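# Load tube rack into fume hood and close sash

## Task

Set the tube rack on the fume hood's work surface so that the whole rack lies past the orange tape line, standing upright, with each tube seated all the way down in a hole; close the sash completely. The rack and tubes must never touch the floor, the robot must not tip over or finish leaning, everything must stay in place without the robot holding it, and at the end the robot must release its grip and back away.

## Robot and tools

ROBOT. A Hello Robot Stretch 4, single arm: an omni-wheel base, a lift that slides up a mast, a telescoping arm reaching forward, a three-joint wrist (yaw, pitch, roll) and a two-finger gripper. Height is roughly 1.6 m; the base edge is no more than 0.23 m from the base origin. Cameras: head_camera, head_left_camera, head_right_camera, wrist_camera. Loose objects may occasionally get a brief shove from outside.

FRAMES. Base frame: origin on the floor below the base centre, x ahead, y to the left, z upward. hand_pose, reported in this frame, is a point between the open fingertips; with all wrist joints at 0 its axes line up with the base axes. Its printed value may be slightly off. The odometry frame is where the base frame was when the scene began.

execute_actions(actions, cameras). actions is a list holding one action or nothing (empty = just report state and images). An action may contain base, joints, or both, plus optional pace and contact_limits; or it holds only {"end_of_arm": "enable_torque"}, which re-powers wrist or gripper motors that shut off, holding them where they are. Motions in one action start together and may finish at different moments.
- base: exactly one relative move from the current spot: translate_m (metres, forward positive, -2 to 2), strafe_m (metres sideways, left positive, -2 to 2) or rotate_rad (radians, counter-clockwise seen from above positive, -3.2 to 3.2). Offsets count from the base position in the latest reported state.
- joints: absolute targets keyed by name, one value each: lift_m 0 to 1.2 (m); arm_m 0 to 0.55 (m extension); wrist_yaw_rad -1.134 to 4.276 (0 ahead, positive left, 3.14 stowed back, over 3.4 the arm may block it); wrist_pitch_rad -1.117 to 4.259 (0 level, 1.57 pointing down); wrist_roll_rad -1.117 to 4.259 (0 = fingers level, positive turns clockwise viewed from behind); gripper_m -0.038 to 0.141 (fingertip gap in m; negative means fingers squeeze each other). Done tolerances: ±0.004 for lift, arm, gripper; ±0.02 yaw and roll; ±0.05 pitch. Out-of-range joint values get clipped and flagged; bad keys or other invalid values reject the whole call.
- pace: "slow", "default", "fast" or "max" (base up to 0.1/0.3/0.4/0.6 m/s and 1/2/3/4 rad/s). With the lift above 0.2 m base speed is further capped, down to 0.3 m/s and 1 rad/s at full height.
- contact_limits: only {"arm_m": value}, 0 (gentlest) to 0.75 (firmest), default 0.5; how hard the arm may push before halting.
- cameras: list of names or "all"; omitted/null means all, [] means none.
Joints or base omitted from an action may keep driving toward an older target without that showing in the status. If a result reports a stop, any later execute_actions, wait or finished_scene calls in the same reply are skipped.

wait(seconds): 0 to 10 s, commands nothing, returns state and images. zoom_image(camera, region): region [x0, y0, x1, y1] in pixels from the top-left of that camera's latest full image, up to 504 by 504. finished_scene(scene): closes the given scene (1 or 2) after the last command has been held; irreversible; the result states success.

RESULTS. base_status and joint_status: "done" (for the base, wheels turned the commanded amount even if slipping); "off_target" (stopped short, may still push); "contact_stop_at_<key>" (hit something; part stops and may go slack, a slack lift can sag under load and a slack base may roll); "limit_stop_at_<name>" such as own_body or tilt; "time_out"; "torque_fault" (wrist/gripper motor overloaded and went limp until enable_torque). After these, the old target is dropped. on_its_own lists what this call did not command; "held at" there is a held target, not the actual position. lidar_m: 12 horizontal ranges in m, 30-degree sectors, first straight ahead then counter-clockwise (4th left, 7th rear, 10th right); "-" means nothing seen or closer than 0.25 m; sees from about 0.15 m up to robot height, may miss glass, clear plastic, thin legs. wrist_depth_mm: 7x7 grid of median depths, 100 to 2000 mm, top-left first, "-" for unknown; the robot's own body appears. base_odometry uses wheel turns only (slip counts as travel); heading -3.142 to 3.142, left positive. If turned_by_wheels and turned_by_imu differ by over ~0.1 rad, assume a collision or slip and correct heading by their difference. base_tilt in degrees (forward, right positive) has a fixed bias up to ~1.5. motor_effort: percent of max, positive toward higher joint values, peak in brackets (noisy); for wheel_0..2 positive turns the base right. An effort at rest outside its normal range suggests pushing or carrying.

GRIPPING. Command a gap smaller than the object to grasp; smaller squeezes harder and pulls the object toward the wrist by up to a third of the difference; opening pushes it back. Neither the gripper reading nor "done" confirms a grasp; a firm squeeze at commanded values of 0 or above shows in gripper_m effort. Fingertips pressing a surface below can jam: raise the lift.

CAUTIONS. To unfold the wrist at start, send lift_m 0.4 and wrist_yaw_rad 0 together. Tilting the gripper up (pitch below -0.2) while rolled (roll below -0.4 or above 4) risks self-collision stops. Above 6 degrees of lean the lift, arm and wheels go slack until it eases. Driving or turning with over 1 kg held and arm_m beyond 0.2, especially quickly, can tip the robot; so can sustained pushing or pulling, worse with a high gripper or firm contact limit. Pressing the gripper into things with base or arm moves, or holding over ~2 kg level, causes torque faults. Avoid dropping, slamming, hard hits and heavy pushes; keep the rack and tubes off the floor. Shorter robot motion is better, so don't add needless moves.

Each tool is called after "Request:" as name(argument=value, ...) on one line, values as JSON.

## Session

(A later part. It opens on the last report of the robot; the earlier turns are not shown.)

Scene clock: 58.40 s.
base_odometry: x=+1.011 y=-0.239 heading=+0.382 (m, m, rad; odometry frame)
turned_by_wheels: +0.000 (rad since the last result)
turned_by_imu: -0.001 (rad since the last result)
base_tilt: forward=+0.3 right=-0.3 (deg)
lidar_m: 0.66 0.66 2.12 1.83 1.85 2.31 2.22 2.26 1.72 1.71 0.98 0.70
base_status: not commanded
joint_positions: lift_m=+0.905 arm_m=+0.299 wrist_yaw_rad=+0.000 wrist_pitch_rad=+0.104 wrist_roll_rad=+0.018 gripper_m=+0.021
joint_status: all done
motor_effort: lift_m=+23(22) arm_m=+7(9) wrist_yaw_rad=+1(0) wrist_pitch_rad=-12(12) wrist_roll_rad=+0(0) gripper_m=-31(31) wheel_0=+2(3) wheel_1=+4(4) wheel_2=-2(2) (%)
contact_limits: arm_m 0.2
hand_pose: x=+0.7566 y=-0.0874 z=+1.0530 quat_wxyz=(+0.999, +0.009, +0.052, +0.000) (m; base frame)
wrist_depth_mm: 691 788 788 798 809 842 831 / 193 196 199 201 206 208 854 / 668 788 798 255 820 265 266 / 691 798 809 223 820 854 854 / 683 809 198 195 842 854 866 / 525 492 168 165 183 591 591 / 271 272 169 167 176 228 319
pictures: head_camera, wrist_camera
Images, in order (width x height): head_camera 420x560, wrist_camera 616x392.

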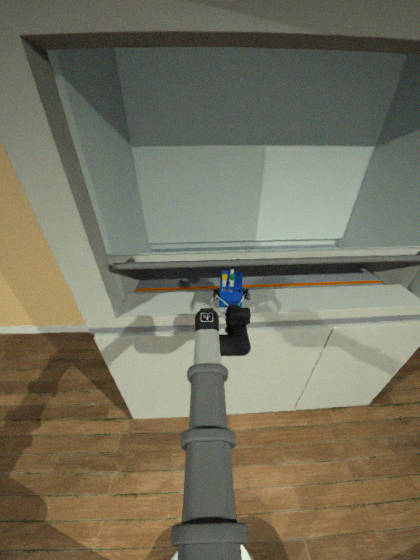

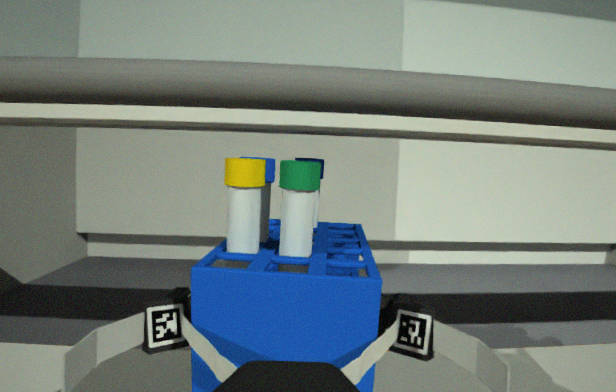

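Request:
execute_actions(actions=[{"joints":{"arm_m":0.37},"pace":"slow","contact_limits":{"arm_m":0.2}}], cameras=[])

Request:
execute_actions(actions=[{"joints":{"lift_m":0.885},"pace":"slow"}], cameras=["head_camera","wrist_camera"])

Scene clock: 60.73 s.
base_odometry: x=+1.011 y=-0.239 heading=+0.382 (m, m, rad; odometry frame)
turned_by_wheels: +0.000 (rad since the last result)
turned_by_imu: -0.001 (rad since the last result)
base_tilt: forward=+0.2 right=-0.2 (deg)
lidar_m: 0.67 0.69 2.11 1.83 1.87 2.30 2.19 2.28 1.74 1.71 0.99 0.72
base_status: not commanded
joint_positions: lift_m=+0.905 arm_m=+0.369 wrist_yaw_rad=+0.000 wrist_pitch_rad=+0.104 wrist_roll_rad=+0.018 gripper_m=+0.021
joint_status: all done
motor_effort: lift_m=+23(23) arm_m=+7(9) wrist_yaw_rad=+0(2) wrist_pitch_rad=-12(13) wrist_roll_rad=+0(0) gripper_m=-33(31) wheel_0=+3(2) wheel_1=+4(4) wheel_2=-2(2) (%)
contact_limits: arm_m 0.2
hand_pose: x=+0.8266 y=-0.0874 z=+1.0530 quat_wxyz=(+0.999, +0.009, +0.052, +0.000) (m; base frame)
wrist_depth_mm: 123 125 128 130 132 135 750 / 172 175 178 180 142 140 140 / 691 723 732 732 759 759 768 / 699 723 750 223 768 778 788 / 683 768 198 195 768 809 831 / 521 500 167 165 183 591 597 / 357 357 170 167 177 274 421
pictures: none
No camera images: the call's "cameras" was empty. Leave "cameras" out to get every camera's image.

Scene clock: 61.67 s.
base_odometry: x=+1.011 y=-0.239 heading=+0.382 (m, m, rad; odometry frame)
turned_by_wheels: +0.000 (rad since the last result)
turned_by_imu: +0.000 (rad since the last result)
base_tilt: forward=+0.3 right=-0.3 (deg)
lidar_m: 0.65 0.68 2.09 1.84 1.87 2.30 2.18 2.28 1.72 1.72 0.99 0.71
base_status: not commanded
joint_positions: lift_m=+0.885 arm_m=+0.369 wrist_yaw_rad=+0.000 wrist_pitch_rad=+0.104 wrist_roll_rad=+0.018 gripper_m=+0.021
joint_status: all done
motor_effort: lift_m=+14(22) arm_m=+7(7) wrist_yaw_rad=+0(3) wrist_pitch_rad=-12(13) wrist_roll_rad=+0(0) gripper_m=-30(31) wheel_0=+3(3) wheel_1=+4(4) wheel_2=-2(2) (%)
hand_pose: x=+0.8266 y=-0.0874 z=+1.0337 quat_wxyz=(+0.999, +0.009, +0.052, +0.000) (m; base frame)
wrist_depth_mm: 171 174 176 140 139 140 - / 634 715 715 202 195 187 190 / 699 723 732 741 759 768 768 / 699 732 741 224 768 768 788 / 683 741 198 193 759 831 831 / 473 449 167 165 183 530 539 / 281 236 169 167 176 208 392
pictures: head_camera, wrist_camera
Images, in order (width x height): head_camera 420x560, wrist_camera 616x392.

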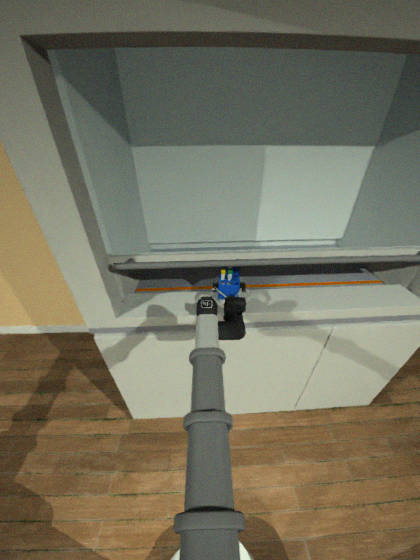

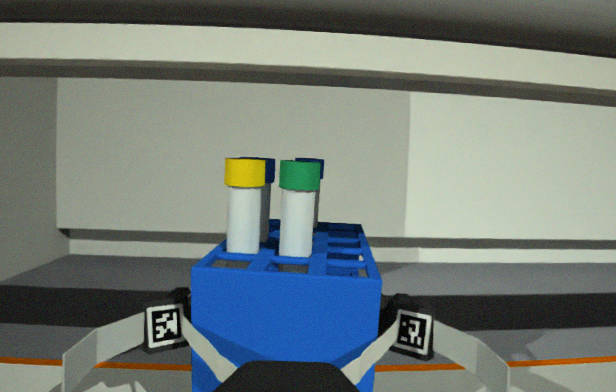

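Request:
execute_actions(actions=[{"joints":{"lift_m":0.87},"pace":"slow"}], cameras=["wrist_camera"])

Scene clock: 65.73 s.
base_odometry: x=+1.011 y=-0.239 heading=+0.382 (m, m, rad; odometry frame)
turned_by_wheels: +0.000 (rad since the last result)
turned_by_imu: -0.001 (rad since the last result)
base_tilt: forward=+0.2 right=-0.3 (deg)
lidar_m: 0.65 0.69 2.10 1.85 1.86 2.33 2.20 2.27 1.70 1.71 0.95 0.69
base_status: not commanded
joint_positions: lift_m=+0.870 arm_m=+0.369 wrist_yaw_rad=+0.000 wrist_pitch_rad=+0.102 wrist_roll_rad=+0.018 gripper_m=+0.021
joint_status: all done
motor_effort: lift_m=+14(14) arm_m=+7(8) wrist_yaw_rad=+0(1) wrist_pitch_rad=-9(13) wrist_roll_rad=+0(0) gripper_m=-32(31) wheel_0=+2(3) wheel_1=+4(4) wheel_2=-2(2) (%)
hand_pose: x=+0.8266 y=-0.0874 z=+1.0191 quat_wxyz=(+0.999, +0.009, +0.051, +0.000) (m; base frame)
wrist_depth_mm: 174 177 177 180 182 186 188 / 699 715 732 741 750 759 768 / 691 732 732 741 750 768 788 / 699 732 741 741 759 768 798 / 640 768 196 195 768 768 788 / 439 415 168 165 183 500 496 / 212 212 169 166 176 196 256
pictures: wrist_camera
Images, in order (width x height): wrist_camera 616x392.

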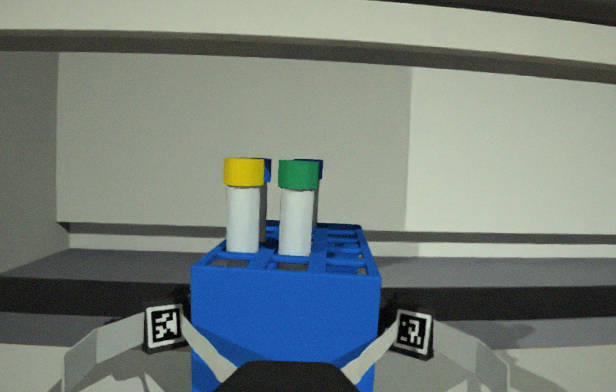

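Request:
execute_actions(actions=[{"joints":{"gripper_m":0.13}}], cameras=[])

Request:
execute_actions(actions=[{"joints":{"lift_m":1.0},"pace":"slow"}], cameras=["wrist_camera","head_camera"])

Scene clock: 68.13 s.
base_odometry: x=+1.011 y=-0.239 heading=+0.382 (m, m, rad; odometry frame)
turned_by_wheels: +0.000 (rad since the last result)
turned_by_imu: -0.001 (rad since the last result)
base_tilt: forward=+0.1 right=-0.1 (deg)
lidar_m: 0.65 0.70 2.09 1.84 1.85 2.31 2.21 2.25 1.75 1.70 0.99 0.71
base_status: not commanded
joint_positions: lift_m=+0.870 arm_m=+0.369 wrist_yaw_rad=+0.000 wrist_pitch_rad=+0.102 wrist_roll_rad=+0.018 gripper_m=+0.130
joint_status: all done
motor_effort: lift_m=+14(14) arm_m=+7(7) wrist_yaw_rad=+1(1) wrist_pitch_rad=-8(9) wrist_roll_rad=+0(0) gripper_m=+0(31) wheel_0=+3(3) wheel_1=+4(4) wheel_2=-2(2) (%)
hand_pose: x=+0.8266 y=-0.0874 z=+1.0192 quat_wxyz=(+0.999, +0.009, +0.051, +0.000) (m; base frame)
wrist_depth_mm: 174 176 177 180 183 186 189 / 691 715 732 732 750 759 768 / 691 715 741 750 759 768 778 / 707 732 741 750 759 788 788 / 640 759 778 320 759 788 778 / 436 211 469 322 314 455 500 / 226 225 230 157 240 240 257
pictures: none
No camera images: the call's "cameras" was empty. Leave "cameras" out to get every camera's image.

Scene clock: 70.03 s.
base_odometry: x=+1.011 y=-0.239 heading=+0.382 (m, m, rad; odometry frame)
turned_by_wheels: +0.000 (rad since the last result)
turned_by_imu: +0.000 (rad since the last result)
base_tilt: forward=+0.2 right=-0.3 (deg)
lidar_m: 0.66 0.68 2.14 1.81 1.85 2.32 2.20 2.31 1.72 1.69 0.98 0.69
base_status: not commanded
joint_positions: lift_m=+0.999 arm_m=+0.369 wrist_yaw_rad=+0.000 wrist_pitch_rad=+0.109 wrist_roll_rad=+0.016 gripper_m=+0.130
joint_status: all done
on_its_own: wrist_pitch_rad is at rest, and its effort (-28) is outside its rest range (-23 to +23)
motor_effort: lift_m=+26(22) arm_m=+7(7) wrist_yaw_rad=+1(0) wrist_pitch_rad=-28(29) wrist_roll_rad=+6(6) gripper_m=+0(1) wheel_0=+3(3) wheel_1=+4(4) wheel_2=-2(2) (%)
hand_pose: x=+0.8264 y=-0.0874 z=+1.1462 quat_wxyz=(+0.998, +0.008, +0.055, +0.000) (m; base frame)
wrist_depth_mm: 683 699 715 723 723 759 768 / 699 715 723 741 741 759 768 / 691 715 732 741 750 778 768 / 676 723 732 741 768 778 788 / 136 142 182 186 187 191 195 / 130 131 133 135 138 140 145 / 554 544 559 157 554 591 621
pictures: head_camera, wrist_camera
Images, in order (width x height): head_camera 420x560, wrist_camera 616x392.

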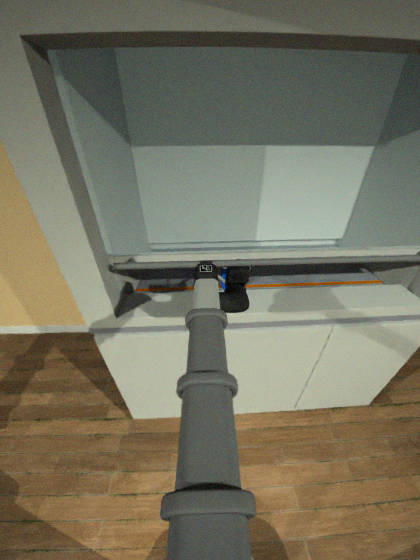

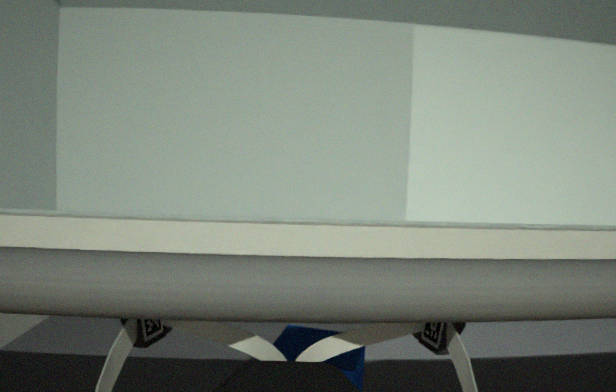

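Just engaged; continue up.

Request:
execute_actions(actions=[{"joints":{"lift_m":1.2},"pace":"slow"}], cameras=["wrist_camera","head_camera"])

Scene clock: 80.67 s.
torque_fault: wrist_pitch_rad switched itself off since the last result.
base_odometry: x=+1.011 y=-0.239 heading=+0.382 (m, m, rad; odometry frame)
turned_by_wheels: +0.000 (rad since the last result)
turned_by_imu: -0.003 (rad since the last result)
base_tilt: forward=+0.2 right=-0.3 (deg)
lidar_m: 0.65 0.69 2.11 1.85 1.86 2.31 2.22 2.27 1.72 1.70 0.96 0.71
base_status: not commanded
joint_positions: lift_m=+1.200 arm_m=+0.369 wrist_yaw_rad=+0.000 wrist_pitch_rad=+1.296 wrist_roll_rad=+0.017 gripper_m=+0.130
joint_status: all done
on_its_own: wrist_pitch_rad is off since a torque_fault, until you send "end_of_arm": "enable_torque" (your +0.100 is given up)
motor_effort: lift_m=+23(33) arm_m=+6(7) wrist_yaw_rad=+1(3) wrist_pitch_rad=-2(100) wrist_roll_rad=+1(13) gripper_m=+1(0) wheel_0=+2(3) wheel_1=+4(4) wheel_2=-1(2) (%)
hand_pose: x=+0.6180 y=-0.0874 z=+1.1002 quat_wxyz=(+0.797, +0.007, +0.604, -0.005) (m; base frame)
wrist_depth_mm: 488 492 492 433 504 512 512 / 462 469 469 480 477 484 492 / 389 392 392 394 399 404 407 / 368 373 375 375 379 387 384 / 496 496 508 521 539 554 591 / 1255 211 1308 1281 1042 1308 1308 / 1229 1205 1229 157 1255 1255 1229
pictures: head_camera, wrist_camera
Images, in order (width x height): head_camera 420x560, wrist_camera 616x392.

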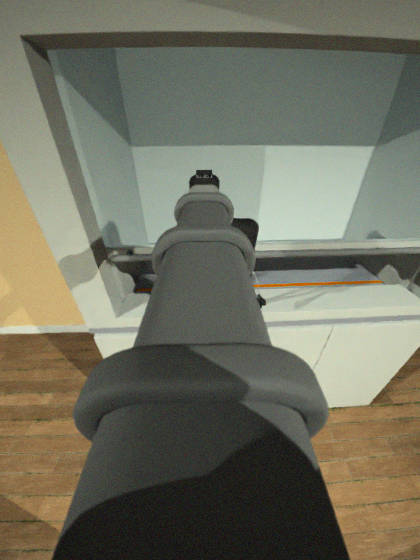

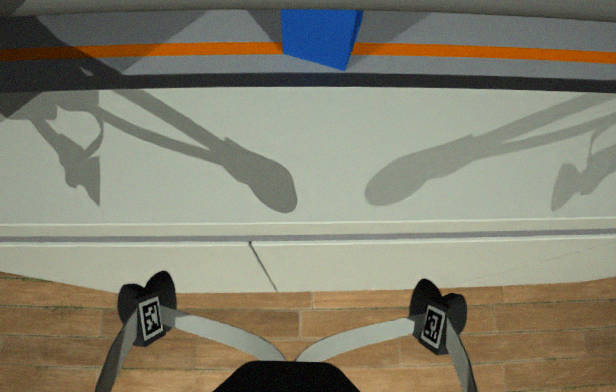

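Request:
execute_actions(actions=[{"end_of_arm":"enable_torque"}], cameras=[])

Request:
execute_actions(actions=[{"joints":{"arm_m":0.2,"wrist_pitch_rad":0,"wrist_yaw_rad":1.57,"gripper_m":0.0},"base":{"strafe_m":0.25}}], cameras=[])

Request:
execute_actions(actions=[{"joints":{"lift_m":0.88,"arm_m":0.4}}])

Scene clock: 81.40 s.
base_odometry: x=+1.011 y=-0.239 heading=+0.382 (m, m, rad; odometry frame)
turned_by_wheels: +0.000 (rad since the last result)
turned_by_imu: +0.000 (rad since the last result)
base_tilt: forward=+0.1 right=-0.4 (deg)
lidar_m: 0.65 0.67 2.10 1.83 1.87 2.32 2.19 2.28 1.75 1.69 0.99 0.66
base_status: not commanded
joint_positions: lift_m=+1.200 arm_m=+0.369 wrist_yaw_rad=+0.000 wrist_pitch_rad=+1.304 wrist_roll_rad=+0.017 gripper_m=+0.130
joint_status: not commanded
end_of_arm: enable_torque: each motor that was off is on again
on_its_own: wrist_pitch_rad is held at +1.304, not at your +0.100, since a torque_fault
motor_effort: lift_m=+23(23) arm_m=+6(6) wrist_yaw_rad=+0(1) wrist_pitch_rad=-2(2) wrist_roll_rad=+1(1) gripper_m=+1(1) wheel_0=+2(2) wheel_1=+4(4) wheel_2=+0(1) (%)
hand_pose: x=+0.6158 y=-0.0874 z=+1.0995 quat_wxyz=(+0.795, +0.007, +0.607, -0.005) (m; base frame)
wrist_depth_mm: 484 488 496 439 496 508 512 / 462 462 410 415 415 477 484 / 384 387 392 394 397 402 402 / 366 368 370 375 377 382 389 / 521 525 535 549 564 591 621 / 1229 210 1255 1281 1182 1308 1308 / 1229 1205 1229 157 1255 1255 1255
pictures: none
No camera images: the call's "cameras" was empty. Leave "cameras" out to get every camera's image.

Scene clock: 83.60 s.
base_odometry: x=+0.918 y=-0.007 heading=+0.382 (m, m, rad; odometry frame)
turned_by_wheels: +0.000 (rad since the last result)
turned_by_imu: -0.001 (rad since the last result)
base_tilt: forward=+0.2 right=-0.2 (deg)
lidar_m: 0.65 0.67 2.10 1.64 1.60 2.22 2.22 2.30 2.02 1.95 0.97 0.70
base_status: done
joint_positions: lift_m=+1.200 arm_m=+0.201 wrist_yaw_rad=+1.570 wrist_pitch_rad=+0.003 wrist_roll_rad=+0.018 gripper_m=+0.000
joint_status: all done
motor_effort: lift_m=+20(23) arm_m=-7(10) wrist_yaw_rad=+3(39) wrist_pitch_rad=-9(90) wrist_roll_rad=-1(22) gripper_m=-6(4) wheel_0=-1(13) wheel_1=+1(12) wheel_2=-1(8) (%)
hand_pose: x=+0.4599 y=+0.2884 z=+1.3773 quat_wxyz=(+0.707, +0.005, +0.007, +0.707) (m; base frame)
wrist_depth_mm: - - - - - 1983 1499 / - - - - - - 1430 / - - - - - - 1499 / - - - - - - 1499 / - - - - - 1983 1464 / 1983 - - 204 - - 1397 / - - 183 180 176 1983 1430
pictures: none
No camera images: the call's "cameras" was empty. Leave "cameras" out to get every camera's image.

Scene clock: 85.97 s.
base_odometry: x=+0.918 y=-0.007 heading=+0.383 (m, m, rad; odometry frame)
turned_by_wheels: +0.001 (rad since the last result)
turned_by_imu: +0.052 (rad since the last result)
base_tilt: forward=+0.2 right=-0.3 (deg)
lidar_m: 0.65 1.61 2.23 1.61 1.60 2.29 2.21 2.31 1.98 1.97 0.94 0.68
base_status: not commanded
joint_positions: lift_m=+0.881 arm_m=+0.398 wrist_yaw_rad=+1.583 wrist_pitch_rad=-0.001 wrist_roll_rad=+0.017 gripper_m=+0.000
joint_status: all done
on_its_own: wrist_yaw_rad is at rest, and its effort (-36) is outside its rest range (-13 to +13)
motor_effort: lift_m=+12(15) arm_m=+12(14) wrist_yaw_rad=-36(56) wrist_pitch_rad=+2(7) wrist_roll_rad=+3(4) gripper_m=-9(12) wheel_0=+7(12) wheel_1=+5(7) wheel_2=-3(6) (%)
hand_pose: x=+0.6525 y=+0.2896 z=+1.0591 quat_wxyz=(+0.703, +0.006, +0.005, +0.711) (m; base frame)
wrist_depth_mm: - - - - - - - / - - - - - 108 - / - - - - - 107 - / - - - - - 107 - / - - - - - 109 - / - - - 204 - - - / - - - 179 170 - -
pictures: head_camera, head_left_camera, head_right_camera, wrist_camera
Images, in order (width x height): head_camera 420x560, head_left_camera 420x672, head_right_camera 420x672, wrist_camera 616x392.

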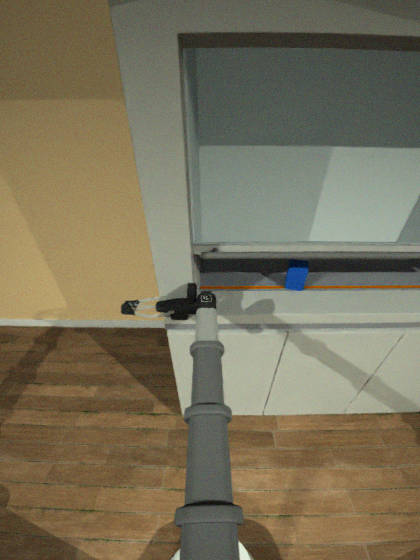

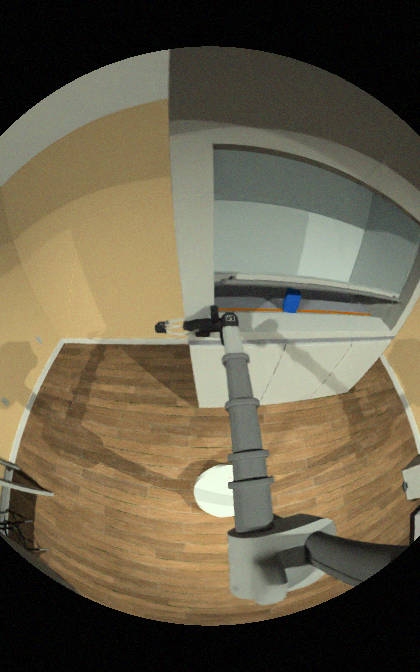

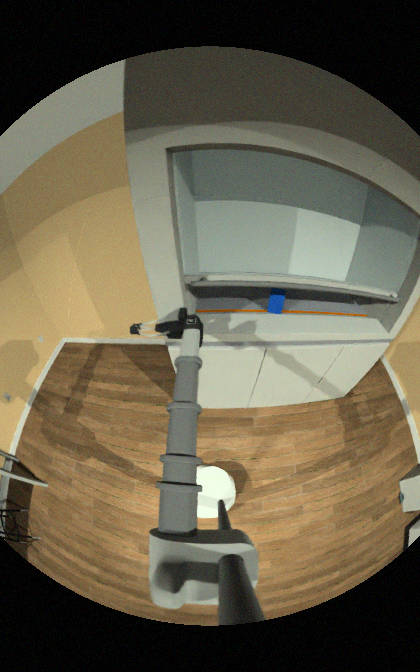

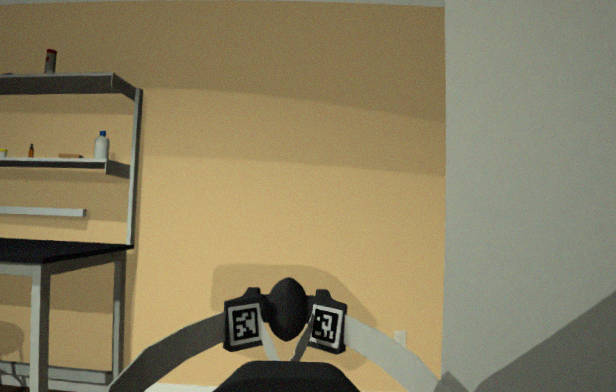

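Request:
execute_actions(actions=[{"joints":{"arm_m":0.3,"wrist_yaw_rad":3.0},"base":{"strafe_m":-0.12},"pace":"slow"}], cameras=[])

Request:
execute_actions(actions=[{"joints":{"arm_m":0.52},"contact_limits":{"arm_m":0.2}}], cameras=["head_camera","head_left_camera"])

Scene clock: 88.57 s.
base_odometry: x=+0.963 y=-0.118 heading=+0.383 (m, m, rad; odometry frame)
turned_by_wheels: +0.000 (rad since the last result)
turned_by_imu: +0.000 (rad since the last result)
base_tilt: forward=+0.3 right=-0.4 (deg)
lidar_m: 0.66 0.70 2.21 1.69 1.72 2.28 2.20 2.33 1.85 1.82 0.87 0.67
base_status: done
joint_positions: lift_m=+0.880 arm_m=+0.301 wrist_yaw_rad=+3.000 wrist_pitch_rad=+0.002 wrist_roll_rad=+0.017 gripper_m=+0.000
joint_status: all done
motor_effort: lift_m=+13(14) arm_m=-7(15) wrist_yaw_rad=+3(33) wrist_pitch_rad=-7(6) wrist_roll_rad=+1(3) gripper_m=-5(9) wheel_0=+5(10) wheel_1=-5(8) wheel_2=+0(4) (%)
hand_pose: x=+0.1990 y=+0.1274 z=+1.0580 quat_wxyz=(+0.071, +0.000, +0.009, +0.997) (m; base frame)
wrist_depth_mm: - - - - - - - / 158 - - - - - - / 138 198 - - - - - / 182 289 - - - - - / - - - - - - - / 449 - - 204 - - - / 442 - 183 180 176 - -
pictures: none
No camera images: the call's "cameras" was empty. Leave "cameras" out to get every camera's image.

Scene clock: 90.33 s.
base_odometry: x=+0.963 y=-0.118 heading=+0.383 (m, m, rad; odometry frame)
turned_by_wheels: +0.000 (rad since the last result)
turned_by_imu: +0.000 (rad since the last result)
base_tilt: forward=+0.2 right=-0.3 (deg)
lidar_m: 0.66 0.68 2.22 1.69 1.72 2.29 2.22 2.31 1.85 1.84 0.91 0.69
base_status: not commanded
joint_positions: lift_m=+0.880 arm_m=+0.519 wrist_yaw_rad=+3.000 wrist_pitch_rad=+0.002 wrist_roll_rad=+0.017 gripper_m=+0.000
joint_status: all done
motor_effort: lift_m=+14(14) arm_m=+7(8) wrist_yaw_rad=+1(1) wrist_pitch_rad=-8(8) wrist_roll_rad=+1(1) gripper_m=-5(7) wheel_0=+4(5) wheel_1=-5(5) wheel_2=+0(0) (%)
contact_limits: arm_m 0.2
hand_pose: x=+0.4164 y=+0.1273 z=+1.0579 quat_wxyz=(+0.071, +0.000, +0.009, +0.997) (m; base frame)
wrist_depth_mm: - - - - - - - / 118 - - - - - - / 120 267 - - - - - / 193 267 - - - - - / - - - - - - - / - - - 204 - - - / - 661 183 180 176 - -
pictures: head_camera, head_left_camera
Images, in order (width x height): head_camera 420x560, head_left_camera 420x672.

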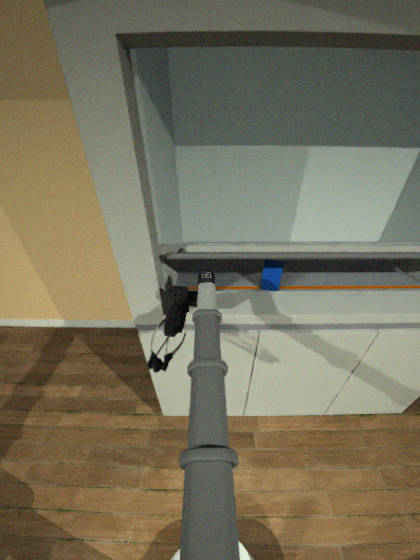

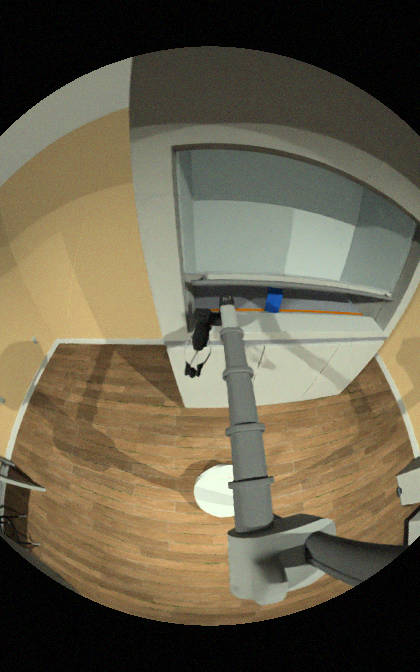

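Request:
execute_actions(actions=[{"base":{"translate_m":0.08},"pace":"slow"}], cameras=[])

Request:
execute_actions(actions=[{"joints":{"lift_m":1.0},"pace":"slow"}], cameras=["head_camera","head_left_camera"])

Scene clock: 92.60 s.
base_odometry: x=+1.037 y=-0.088 heading=+0.383 (m, m, rad; odometry frame)
turned_by_wheels: +0.000 (rad since the last result)
turned_by_imu: -0.001 (rad since the last result)
base_tilt: forward=+0.2 right=-0.4 (deg)
lidar_m: 0.56 0.59 2.06 1.71 1.72 2.35 2.28 2.41 1.88 2.14 0.84 0.61
base_status: done
joint_positions: lift_m=+0.880 arm_m=+0.519 wrist_yaw_rad=+3.000 wrist_pitch_rad=+0.002 wrist_roll_rad=+0.017 gripper_m=+0.000
joint_status: not commanded
motor_effort: lift_m=+13(13) arm_m=+7(7) wrist_yaw_rad=+1(2) wrist_pitch_rad=-8(7) wrist_roll_rad=+1(1) gripper_m=-7(5) wheel_0=+5(10) wheel_1=+4(7) wheel_2=-5(5) (%)
hand_pose: x=+0.4164 y=+0.1273 z=+1.0579 quat_wxyz=(+0.071, +0.000, +0.009, +0.997) (m; base frame)
wrist_depth_mm: - - - - - - - / 118 - - - - - - / 121 268 - - - - - / 193 267 - - - - - / - - - - - - - / - - - 204 - - - / - 647 183 180 177 - -
pictures: none
No camera images: the call's "cameras" was empty. Leave "cameras" out to get every camera's image.

Scene clock: 93.43 s.
base_odometry: x=+1.037 y=-0.088 heading=+0.383 (m, m, rad; odometry frame)
turned_by_wheels: +0.000 (rad since the last result)
turned_by_imu: +0.000 (rad since the last result)
base_tilt: forward=+0.2 right=-0.2 (deg)
lidar_m: 0.56 0.60 2.11 1.70 1.72 2.34 2.28 2.39 1.88 2.15 0.84 0.62
base_status: not commanded
joint_positions: lift_m=+0.903 arm_m=+0.519 wrist_yaw_rad=+3.000 wrist_pitch_rad=+0.002 wrist_roll_rad=+0.017 gripper_m=+0.000
joint_status: lift_m contact_stop (moved +0.023 of +0.120)
on_its_own: lift_m is slack since a contact_stop (your +1.000 is given up)
motor_effort: lift_m=+18(34) arm_m=+7(8) wrist_yaw_rad=+1(1) wrist_pitch_rad=-8(8) wrist_roll_rad=+0(1) gripper_m=-5(5) wheel_0=+4(5) wheel_1=+3(4) wheel_2=-3(5) (%)
hand_pose: x=+0.4165 y=+0.1273 z=+1.0809 quat_wxyz=(+0.071, +0.000, +0.009, +0.997) (m; base frame)
wrist_depth_mm: - - - - - - - / 118 - - - - - - / 120 267 - - - - - / 192 267 - - - - - / - - - - - - - / - - - 203 - - - / - 654 183 180 176 - -
pictures: head_camera, head_left_camera
Images, in order (width x height): head_camera 420x560, head_left_camera 420x672.

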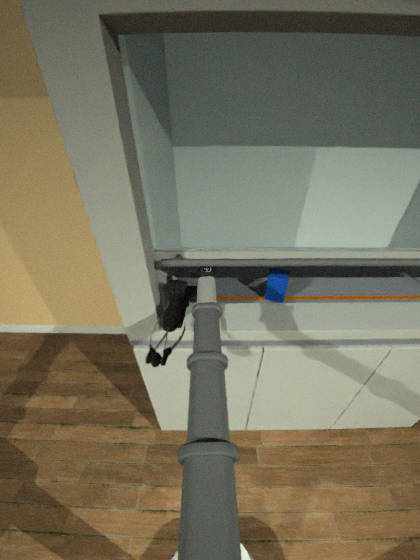

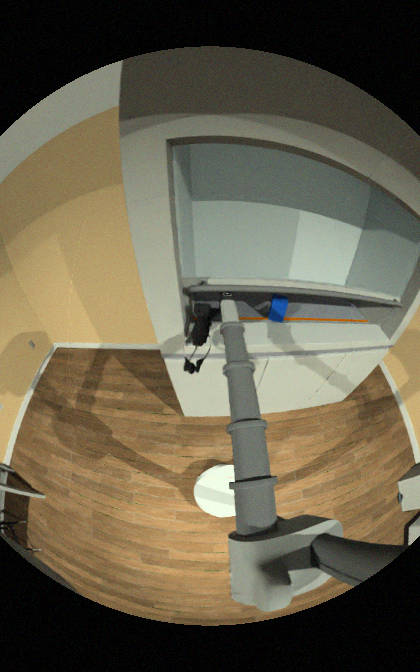

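Request:
execute_actions(actions=[{"joints":{"lift_m":1.2}}], cameras=["head_camera","head_left_camera"])

Scene clock: 94.33 s.
base_odometry: x=+1.037 y=-0.088 heading=+0.383 (m, m, rad; odometry frame)
turned_by_wheels: +0.000 (rad since the last result)
turned_by_imu: +0.000 (rad since the last result)
base_tilt: forward=+0.3 right=-0.3 (deg)
lidar_m: 0.54 0.61 2.10 1.71 1.75 2.36 2.26 2.40 1.86 2.14 0.84 0.60
base_status: not commanded
joint_positions: lift_m=+0.925 arm_m=+0.519 wrist_yaw_rad=+3.000 wrist_pitch_rad=+0.002 wrist_roll_rad=+0.017 gripper_m=+0.000
joint_status: lift_m contact_stop (moved +0.022 of +0.297)
on_its_own: lift_m is slack since a contact_stop (your +1.200 is given up)
motor_effort: lift_m=+19(37) arm_m=+6(6) wrist_yaw_rad=-1(1) wrist_pitch_rad=-7(7) wrist_roll_rad=+1(1) gripper_m=-6(6) wheel_0=+3(4) wheel_1=+2(3) wheel_2=-1(2) (%)
hand_pose: x=+0.4166 y=+0.1273 z=+1.1025 quat_wxyz=(+0.071, +0.000, +0.009, +0.997) (m; base frame)
wrist_depth_mm: - - 809 - - - - / 118 - - - - - - / 120 266 - - - - - / 192 266 - - - - - / - - - - - - - / - - - 204 - - - / - 654 183 180 176 - -
pictures: head_camera, head_left_camera
Images, in order (width x height): head_camera 420x560, head_left_camera 420x672.

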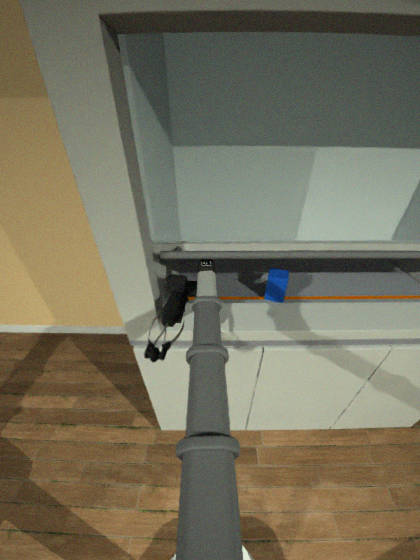

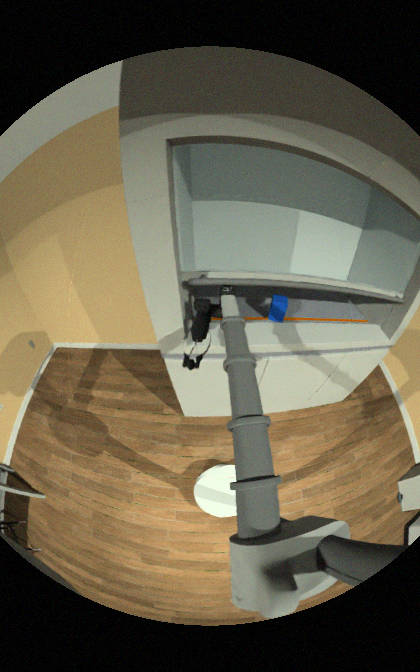

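Request:
execute_actions(actions=[{"base":{"translate_m":0.17},"joints":{"arm_m":0.33,"lift_m":0.915},"pace":"slow"}], cameras=["head_camera"])

Request:
execute_actions(actions=[{"joints":{"lift_m":1.15},"pace":"fast"}], cameras=["head_camera","head_left_camera"])

Scene clock: 97.87 s.
base_odometry: x=+1.194 y=-0.025 heading=+0.383 (m, m, rad; odometry frame)
turned_by_wheels: +0.000 (rad since the last result)
turned_by_imu: -0.001 (rad since the last result)
base_tilt: forward=+0.2 right=-0.2 (deg)
lidar_m: 0.40 0.44 1.86 2.27 1.75 2.46 2.46 2.50 1.92 2.27 0.60 0.43
base_status: done
joint_positions: lift_m=+0.915 arm_m=+0.331 wrist_yaw_rad=+3.000 wrist_pitch_rad=+0.002 wrist_roll_rad=+0.017 gripper_m=+0.000
joint_status: all done
motor_effort: lift_m=+14(15) arm_m=-7(8) wrist_yaw_rad=+1(2) wrist_pitch_rad=-7(7) wrist_roll_rad=+1(1) gripper_m=-8(4) wheel_0=+4(7) wheel_1=+5(6) wheel_2=-5(8) (%)
hand_pose: x=+0.2289 y=+0.1273 z=+1.0930 quat_wxyz=(+0.071, +0.000, +0.009, +0.997) (m; base frame)
wrist_depth_mm: - - - - - - - / 158 - - - - - - / 138 234 - - - - - / 167 282 - - - - - / - - - - - - - / - - - 203 - - - / - - 182 180 177 - -
pictures: head_camera
Images, in order (width x height): head_camera 420x560.

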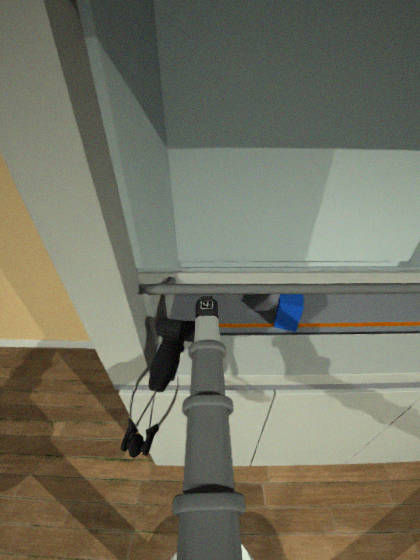

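Scene clock: 98.70 s.
base_odometry: x=+1.194 y=-0.025 heading=+0.383 (m, m, rad; odometry frame)
turned_by_wheels: +0.000 (rad since the last result)
turned_by_imu: +0.000 (rad since the last result)
base_tilt: forward=+0.2 right=-0.2 (deg)
lidar_m: 0.41 0.44 1.88 2.24 1.77 2.47 2.45 2.48 1.90 2.27 0.59 0.43
base_status: not commanded
joint_positions: lift_m=+0.961 arm_m=+0.330 wrist_yaw_rad=+3.000 wrist_pitch_rad=+0.002 wrist_roll_rad=+0.017 gripper_m=+0.000
joint_status: lift_m contact_stop (moved +0.046 of +0.235)
on_its_own: lift_m is slack since a contact_stop (your +1.150 is given up)
motor_effort: lift_m=+19(37) arm_m=-2(7) wrist_yaw_rad=+2(2) wrist_pitch_rad=-7(8) wrist_roll_rad=+1(1) gripper_m=-6(5) wheel_0=+2(4) wheel_1=+4(5) wheel_2=-2(5) (%)
hand_pose: x=+0.2281 y=+0.1273 z=+1.1391 quat_wxyz=(+0.071, +0.000, +0.009, +0.997) (m; base frame)
wrist_depth_mm: - - - - - - - / 159 - - - - - - / 138 236 - - - - - / 167 282 - - - - - / - - - - - - - / - - - 204 - - - / - - 183 179 176 - -
pictures: head_camera, head_left_camera
Images, in order (width x height): head_camera 420x560, head_left_camera 420x672.

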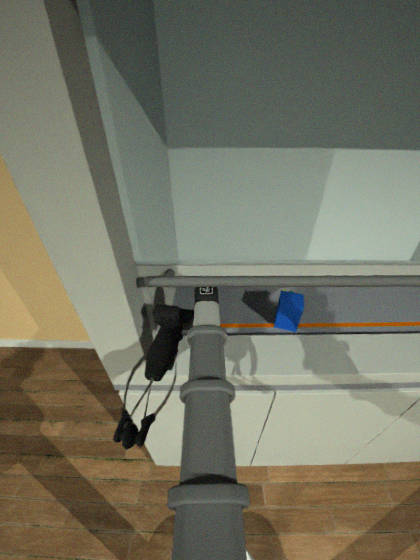

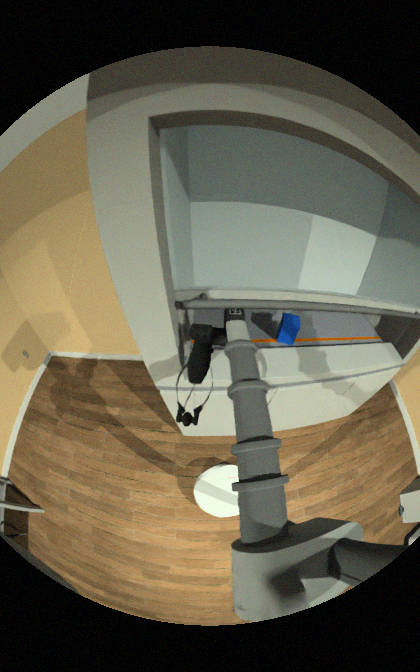

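Request:
execute_actions(actions=[{"joints":{"lift_m":0.945,"arm_m":0.37},"pace":"slow"}], cameras=[])

Request:
execute_actions(actions=[{"joints":{"lift_m":1.15},"pace":"max"}], cameras=[])

Request:
execute_actions(actions=[{"joints":{"lift_m":1.15},"pace":"max"}], cameras=["head_camera","head_left_camera"])

Scene clock: 100.63 s.
base_odometry: x=+1.194 y=-0.025 heading=+0.383 (m, m, rad; odometry frame)
turned_by_wheels: +0.000 (rad since the last result)
turned_by_imu: -0.001 (rad since the last result)
base_tilt: forward=+0.2 right=-0.2 (deg)
lidar_m: 0.40 0.44 1.85 2.26 1.74 2.46 2.45 2.52 1.92 2.26 0.59 0.43
base_status: not commanded
joint_positions: lift_m=+0.945 arm_m=+0.369 wrist_yaw_rad=+3.000 wrist_pitch_rad=+0.002 wrist_roll_rad=+0.017 gripper_m=+0.000
joint_status: all done
motor_effort: lift_m=+14(18) arm_m=+7(11) wrist_yaw_rad=+1(1) wrist_pitch_rad=-7(8) wrist_roll_rad=+1(0) gripper_m=-6(6) wheel_0=+2(3) wheel_1=+4(4) wheel_2=-2(2) (%)
hand_pose: x=+0.2664 y=+0.1273 z=+1.1230 quat_wxyz=(+0.071, +0.000, +0.009, +0.997) (m; base frame)
wrist_depth_mm: - - - - - - - / 158 - - - - - - / 138 198 - - - - - / 184 310 - - - - - / - - - - - - - / - - - 204 - - - / - 517 183 180 176 - -
pictures: none
No camera images: the call's "cameras" was empty. Leave "cameras" out to get every camera's image.

Scene clock: 101.33 s.
base_odometry: x=+1.194 y=-0.025 heading=+0.383 (m, m, rad; odometry frame)
turned_by_wheels: +0.000 (rad since the last result)
turned_by_imu: +0.000 (rad since the last result)
base_tilt: forward=+0.2 right=-0.3 (deg)
lidar_m: 0.38 0.42 1.85 2.25 1.75 2.46 2.47 2.49 1.89 2.26 0.59 0.41
base_status: not commanded
joint_positions: lift_m=+0.970 arm_m=+0.369 wrist_yaw_rad=+3.000 wrist_pitch_rad=+0.002 wrist_roll_rad=+0.018 gripper_m=+0.000
joint_status: lift_m contact_stop (moved +0.025 of +0.205)
on_its_own: lift_m is slack since a contact_stop (your +1.150 is given up)
motor_effort: lift_m=+18(35) arm_m=+6(7) wrist_yaw_rad=+2(3) wrist_pitch_rad=-8(9) wrist_roll_rad=+0(0) gripper_m=-4(7) wheel_0=+2(2) wheel_1=+4(4) wheel_2=-2(2) (%)
hand_pose: x=+0.2666 y=+0.1273 z=+1.1479 quat_wxyz=(+0.071, +0.000, +0.009, +0.997) (m; base frame)
wrist_depth_mm: - - - - - - - / 159 - - - - - - / 138 198 - - - - - / 185 310 - - - - - / - - - - - - - / - - - 203 - - - / - 521 183 180 176 - -
pictures: none
No camera images: the call's "cameras" was empty. Leave "cameras" out to get every camera's image.

not run: a stop came earlier in this reply.

Request:
execute_actions(actions=[{"joints":{"lift_m":1.15},"pace":"max"}], cameras=["head_camera","head_left_camera"])

Scene clock: 102.27 s.
base_odometry: x=+1.194 y=-0.025 heading=+0.383 (m, m, rad; odometry frame)
turned_by_wheels: +0.000 (rad since the last result)
turned_by_imu: +0.000 (rad since the last result)
base_tilt: forward=+0.2 right=-0.4 (deg)
lidar_m: 0.39 0.42 1.86 2.25 1.75 2.48 2.46 2.50 1.93 2.26 0.58 0.44
base_status: not commanded
joint_positions: lift_m=+0.994 arm_m=+0.369 wrist_yaw_rad=+3.000 wrist_pitch_rad=+0.002 wrist_roll_rad=+0.018 gripper_m=+0.000
joint_status: lift_m contact_stop (moved +0.024 of +0.180)
on_its_own: lift_m is slack since a contact_stop (your +1.150 is given up)
motor_effort: lift_m=+18(37) arm_m=+6(6) wrist_yaw_rad=+2(3) wrist_pitch_rad=-8(9) wrist_roll_rad=+1(1) gripper_m=-6(4) wheel_0=+0(1) wheel_1=+3(4) wheel_2=-1(2) (%)
hand_pose: x=+0.2667 y=+0.1273 z=+1.1717 quat_wxyz=(+0.071, +0.000, +0.009, +0.997) (m; base frame)
wrist_depth_mm: - 597 661 - - - - / 158 - - - - - - / 138 198 - - - - - / 184 312 - - - - - / - - - - - - - / - - - 204 - - - / - 521 183 179 177 - -
pictures: head_camera, head_left_camera
Images, in order (width x height): head_camera 420x560, head_left_camera 420x672.

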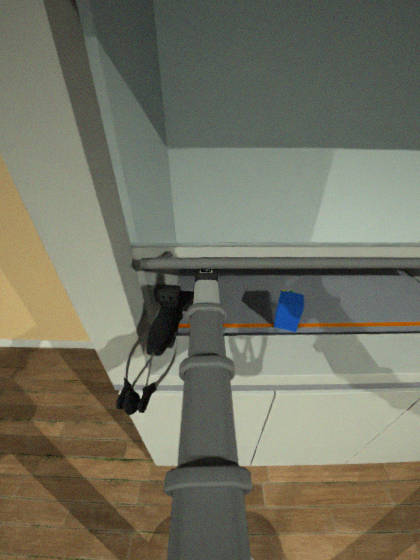

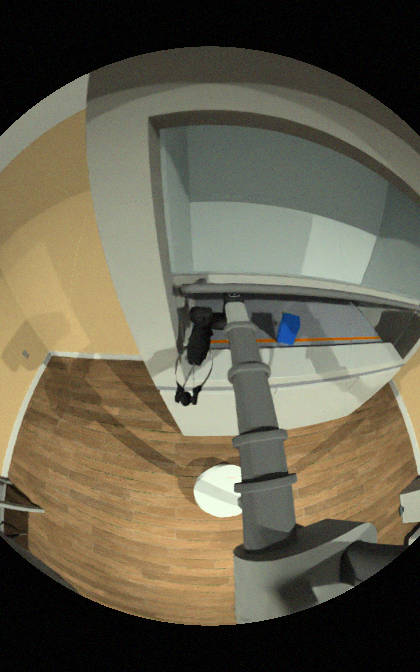

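Works by inching. A few more.

Request:
execute_actions(actions=[{"joints":{"lift_m":1.15},"pace":"max"}], cameras=[])

Scene clock: 103.13 s.
base_odometry: x=+1.194 y=-0.025 heading=+0.383 (m, m, rad; odometry frame)
turned_by_wheels: +0.000 (rad since the last result)
turned_by_imu: +0.000 (rad since the last result)
base_tilt: forward=+0.2 right=-0.3 (deg)
lidar_m: 0.40 0.45 1.88 2.24 1.73 2.46 2.46 2.50 1.91 2.28 0.60 0.42
base_status: not commanded
joint_positions: lift_m=+1.018 arm_m=+0.369 wrist_yaw_rad=+3.000 wrist_pitch_rad=+0.002 wrist_roll_rad=+0.018 gripper_m=+0.000
joint_status: lift_m contact_stop (moved +0.024 of +0.156)
on_its_own: lift_m is slack since a contact_stop (your +1.150 is given up)
motor_effort: lift_m=+18(38) arm_m=+5(5) wrist_yaw_rad=+2(2) wrist_pitch_rad=-8(8) wrist_roll_rad=+0(0) gripper_m=-6(5) wheel_0=+0(0) wheel_1=+3(3) wheel_2=-1(3) (%)
hand_pose: x=+0.2667 y=+0.1273 z=+1.1960 quat_wxyz=(+0.071, +0.000, +0.009, +0.997) (m; base frame)
wrist_depth_mm: - 539 603 - - - - / 158 - - - - - - / 138 198 - - - - - / 185 309 - - - - - / - - - - - - - / - - - 204 - - - / - 517 182 180 176 - -
pictures: none
No camera images: the call's "cameras" was empty. Leave "cameras" out to get every camera's image.

Request:
execute_actions(actions=[{"joints":{"lift_m":1.15},"pace":"max"}], cameras=[])

Scene clock: 104.00 s.
base_odometry: x=+1.194 y=-0.025 heading=+0.383 (m, m, rad; odometry frame)
turned_by_wheels: +0.000 (rad since the last result)
turned_by_imu: +0.000 (rad since the last result)
base_tilt: forward=+0.1 right=-0.2 (deg)
lidar_m: 0.40 0.43 1.87 2.23 1.78 2.46 2.48 2.47 1.92 2.28 0.60 0.40
base_status: not commanded
joint_positions: lift_m=+1.042 arm_m=+0.369 wrist_yaw_rad=+3.000 wrist_pitch_rad=+0.002 wrist_roll_rad=+0.018 gripper_m=+0.000
joint_status: lift_m contact_stop (moved +0.023 of +0.132)
on_its_own: lift_m is slack since a contact_stop (your +1.150 is given up)
motor_effort: lift_m=+18(38) arm_m=+5(6) wrist_yaw_rad=+0(2) wrist_pitch_rad=-7(9) wrist_roll_rad=+0(1) gripper_m=-5(6) wheel_0=+0(0) wheel_1=+2(3) wheel_2=-2(2) (%)
hand_pose: x=+0.2668 y=+0.1273 z=+1.2192 quat_wxyz=(+0.071, +0.000, +0.009, +0.997) (m; base frame)
wrist_depth_mm: - 525 525 - - - - / 158 647 - - - - - / 138 198 - - - - - / 185 310 - - - - - / - - - - - - - / - - - 204 - - - / - 521 182 180 176 - -
pictures: none
No camera images: the call's "cameras" was empty. Leave "cameras" out to get every camera's image.

Request:
execute_actions(actions=[{"base":{"translate_m":-0.25},"joints":{"lift_m":1.025,"arm_m":0.1},"pace":"slow"}], cameras=[])

Request:
execute_actions(actions=[{"base":{"strafe_m":-0.14},"joints":{"wrist_yaw_rad":0,"wrist_pitch_rad":0.5,"gripper_m":-0.01},"pace":"slow"}], cameras=["head_camera","wrist_camera"])

Scene clock: 108.23 s.
base_odometry: x=+0.963 y=-0.118 heading=+0.382 (m, m, rad; odometry frame)
turned_by_wheels: -0.001 (rad since the last result)
turned_by_imu: -0.001 (rad since the last result)
base_tilt: forward=+0.2 right=-0.3 (deg)
lidar_m: 0.65 0.71 2.21 1.72 1.74 2.29 2.18 2.30 1.85 1.85 0.94 0.68
base_status: done
joint_positions: lift_m=+1.025 arm_m=+0.101 wrist_yaw_rad=+3.000 wrist_pitch_rad=+0.002 wrist_roll_rad=+0.018 gripper_m=+0.000
joint_status: all done
motor_effort: lift_m=+14(12) arm_m=-7(6) wrist_yaw_rad=+1(2) wrist_pitch_rad=-8(8) wrist_roll_rad=+0(1) gripper_m=-7(5) wheel_0=-4(6) wheel_1=-6(8) wheel_2=+4(8) (%)
hand_pose: x=-0.0011 y=+0.1273 z=+1.2030 quat_wxyz=(+0.071, +0.000, +0.009, +0.997) (m; base frame)
wrist_depth_mm: 124 - - - - - - / 113 245 - - - - - / 113 218 - - - - - / 129 240 - - - - - / - - - - - - - / - - - 203 - - - / - - 182 180 176 - -
pictures: none
No camera images: the call's "cameras" was empty. Leave "cameras" out to get every camera's image.

Scene clock: 110.77 s.
base_odometry: x=+1.015 y=-0.247 heading=+0.383 (m, m, rad; odometry frame)
turned_by_wheels: +0.000 (rad since the last result)
turned_by_imu: +0.000 (rad since the last result)
base_tilt: forward=+0.2 right=-0.2 (deg)
lidar_m: 0.65 0.69 2.24 1.82 1.85 2.29 2.22 2.33 1.71 1.82 0.95 0.69
base_status: done
joint_positions: lift_m=+1.025 arm_m=+0.101 wrist_yaw_rad=+0.001 wrist_pitch_rad=+0.502 wrist_roll_rad=+0.018 gripper_m=-0.010
joint_status: all done
motor_effort: lift_m=+14(14) arm_m=-7(7) wrist_yaw_rad=+1(6) wrist_pitch_rad=-6(7) wrist_roll_rad=+0(1) gripper_m=-11(11) wheel_0=+5(12) wheel_1=-3(10) wheel_2=+0(0) (%)
hand_pose: x=+0.5251 y=-0.0873 z=+1.0648 quat_wxyz=(+0.969, +0.008, +0.248, -0.002) (m; base frame)
wrist_depth_mm: 585 866 917 904 917 917 904 / 585 891 960 991 960 976 960 / 591 831 931 866 917 1008 1025 / 521 539 549 621 668 699 715 / 421 421 424 430 439 442 449 / 455 442 427 204 433 442 445 / 480 469 330 183 169 477 484
pictures: head_camera, wrist_camera
Images, in order (width x height): head_camera 420x560, wrist_camera 616x392.

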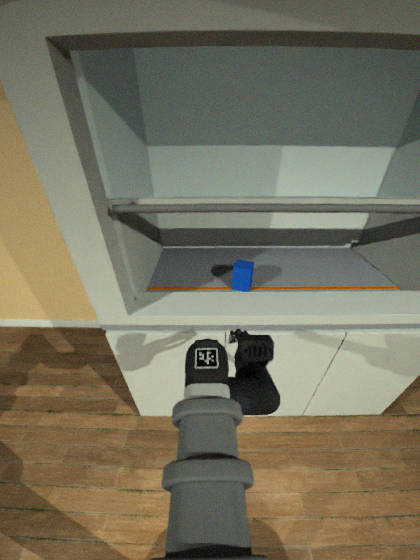

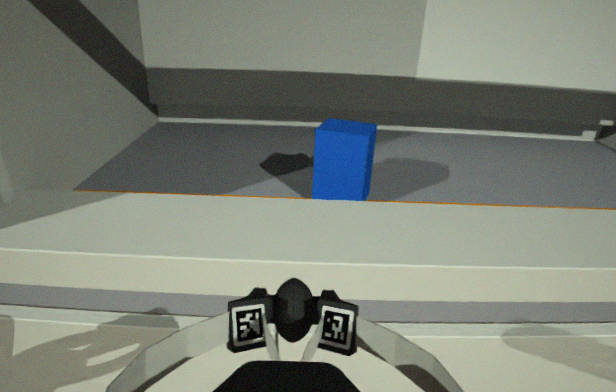

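Request:
execute_actions(actions=[{"joints":{"lift_m":1.12,"arm_m":0.42,"wrist_pitch_rad":0.85,"gripper_m":0.12},"pace":"slow"}], cameras=["head_camera","wrist_camera"])

Scene clock: 115.90 s.
base_odometry: x=+1.015 y=-0.247 heading=+0.383 (m, m, rad; odometry frame)
turned_by_wheels: +0.000 (rad since the last result)
turned_by_imu: -0.001 (rad since the last result)
base_tilt: forward=+0.2 right=-0.4 (deg)
lidar_m: 0.64 0.70 2.23 1.83 1.83 2.32 2.20 2.33 1.72 1.84 0.92 0.69
base_status: not commanded
joint_positions: lift_m=+1.120 arm_m=+0.419 wrist_yaw_rad=+0.000 wrist_pitch_rad=+0.851 wrist_roll_rad=+0.018 gripper_m=+0.120
joint_status: all done
motor_effort: lift_m=+23(27) arm_m=+8(6) wrist_yaw_rad=-1(1) wrist_pitch_rad=-5(4) wrist_roll_rad=+0(1) gripper_m=-1(10) wheel_0=+6(6) wheel_1=-3(3) wheel_2=+0(0) (%)
hand_pose: x=+0.7798 y=-0.0874 z=+1.0809 quat_wxyz=(+0.911, +0.008, +0.413, -0.003) (m; base frame)
wrist_depth_mm: 580 676 668 661 661 668 661 / 585 676 691 691 707 723 741 / 549 564 585 585 394 597 615 / 480 488 496 488 349 517 521 / 424 433 436 430 421 449 452 / 324 214 332 334 221 340 343 / 294 290 294 161 303 304 310
pictures: head_camera, wrist_camera
Images, in order (width x height): head_camera 420x560, wrist_camera 616x392.

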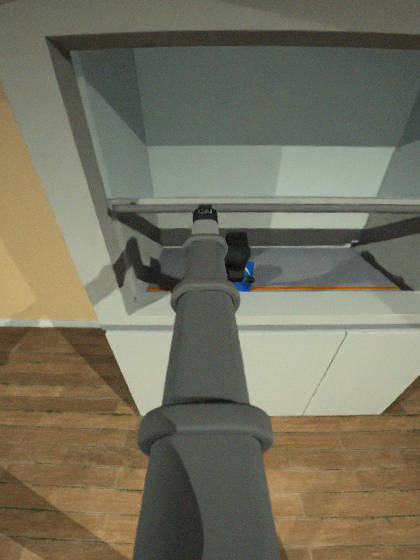

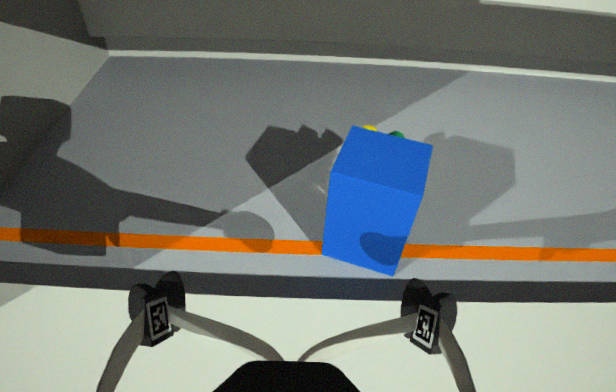

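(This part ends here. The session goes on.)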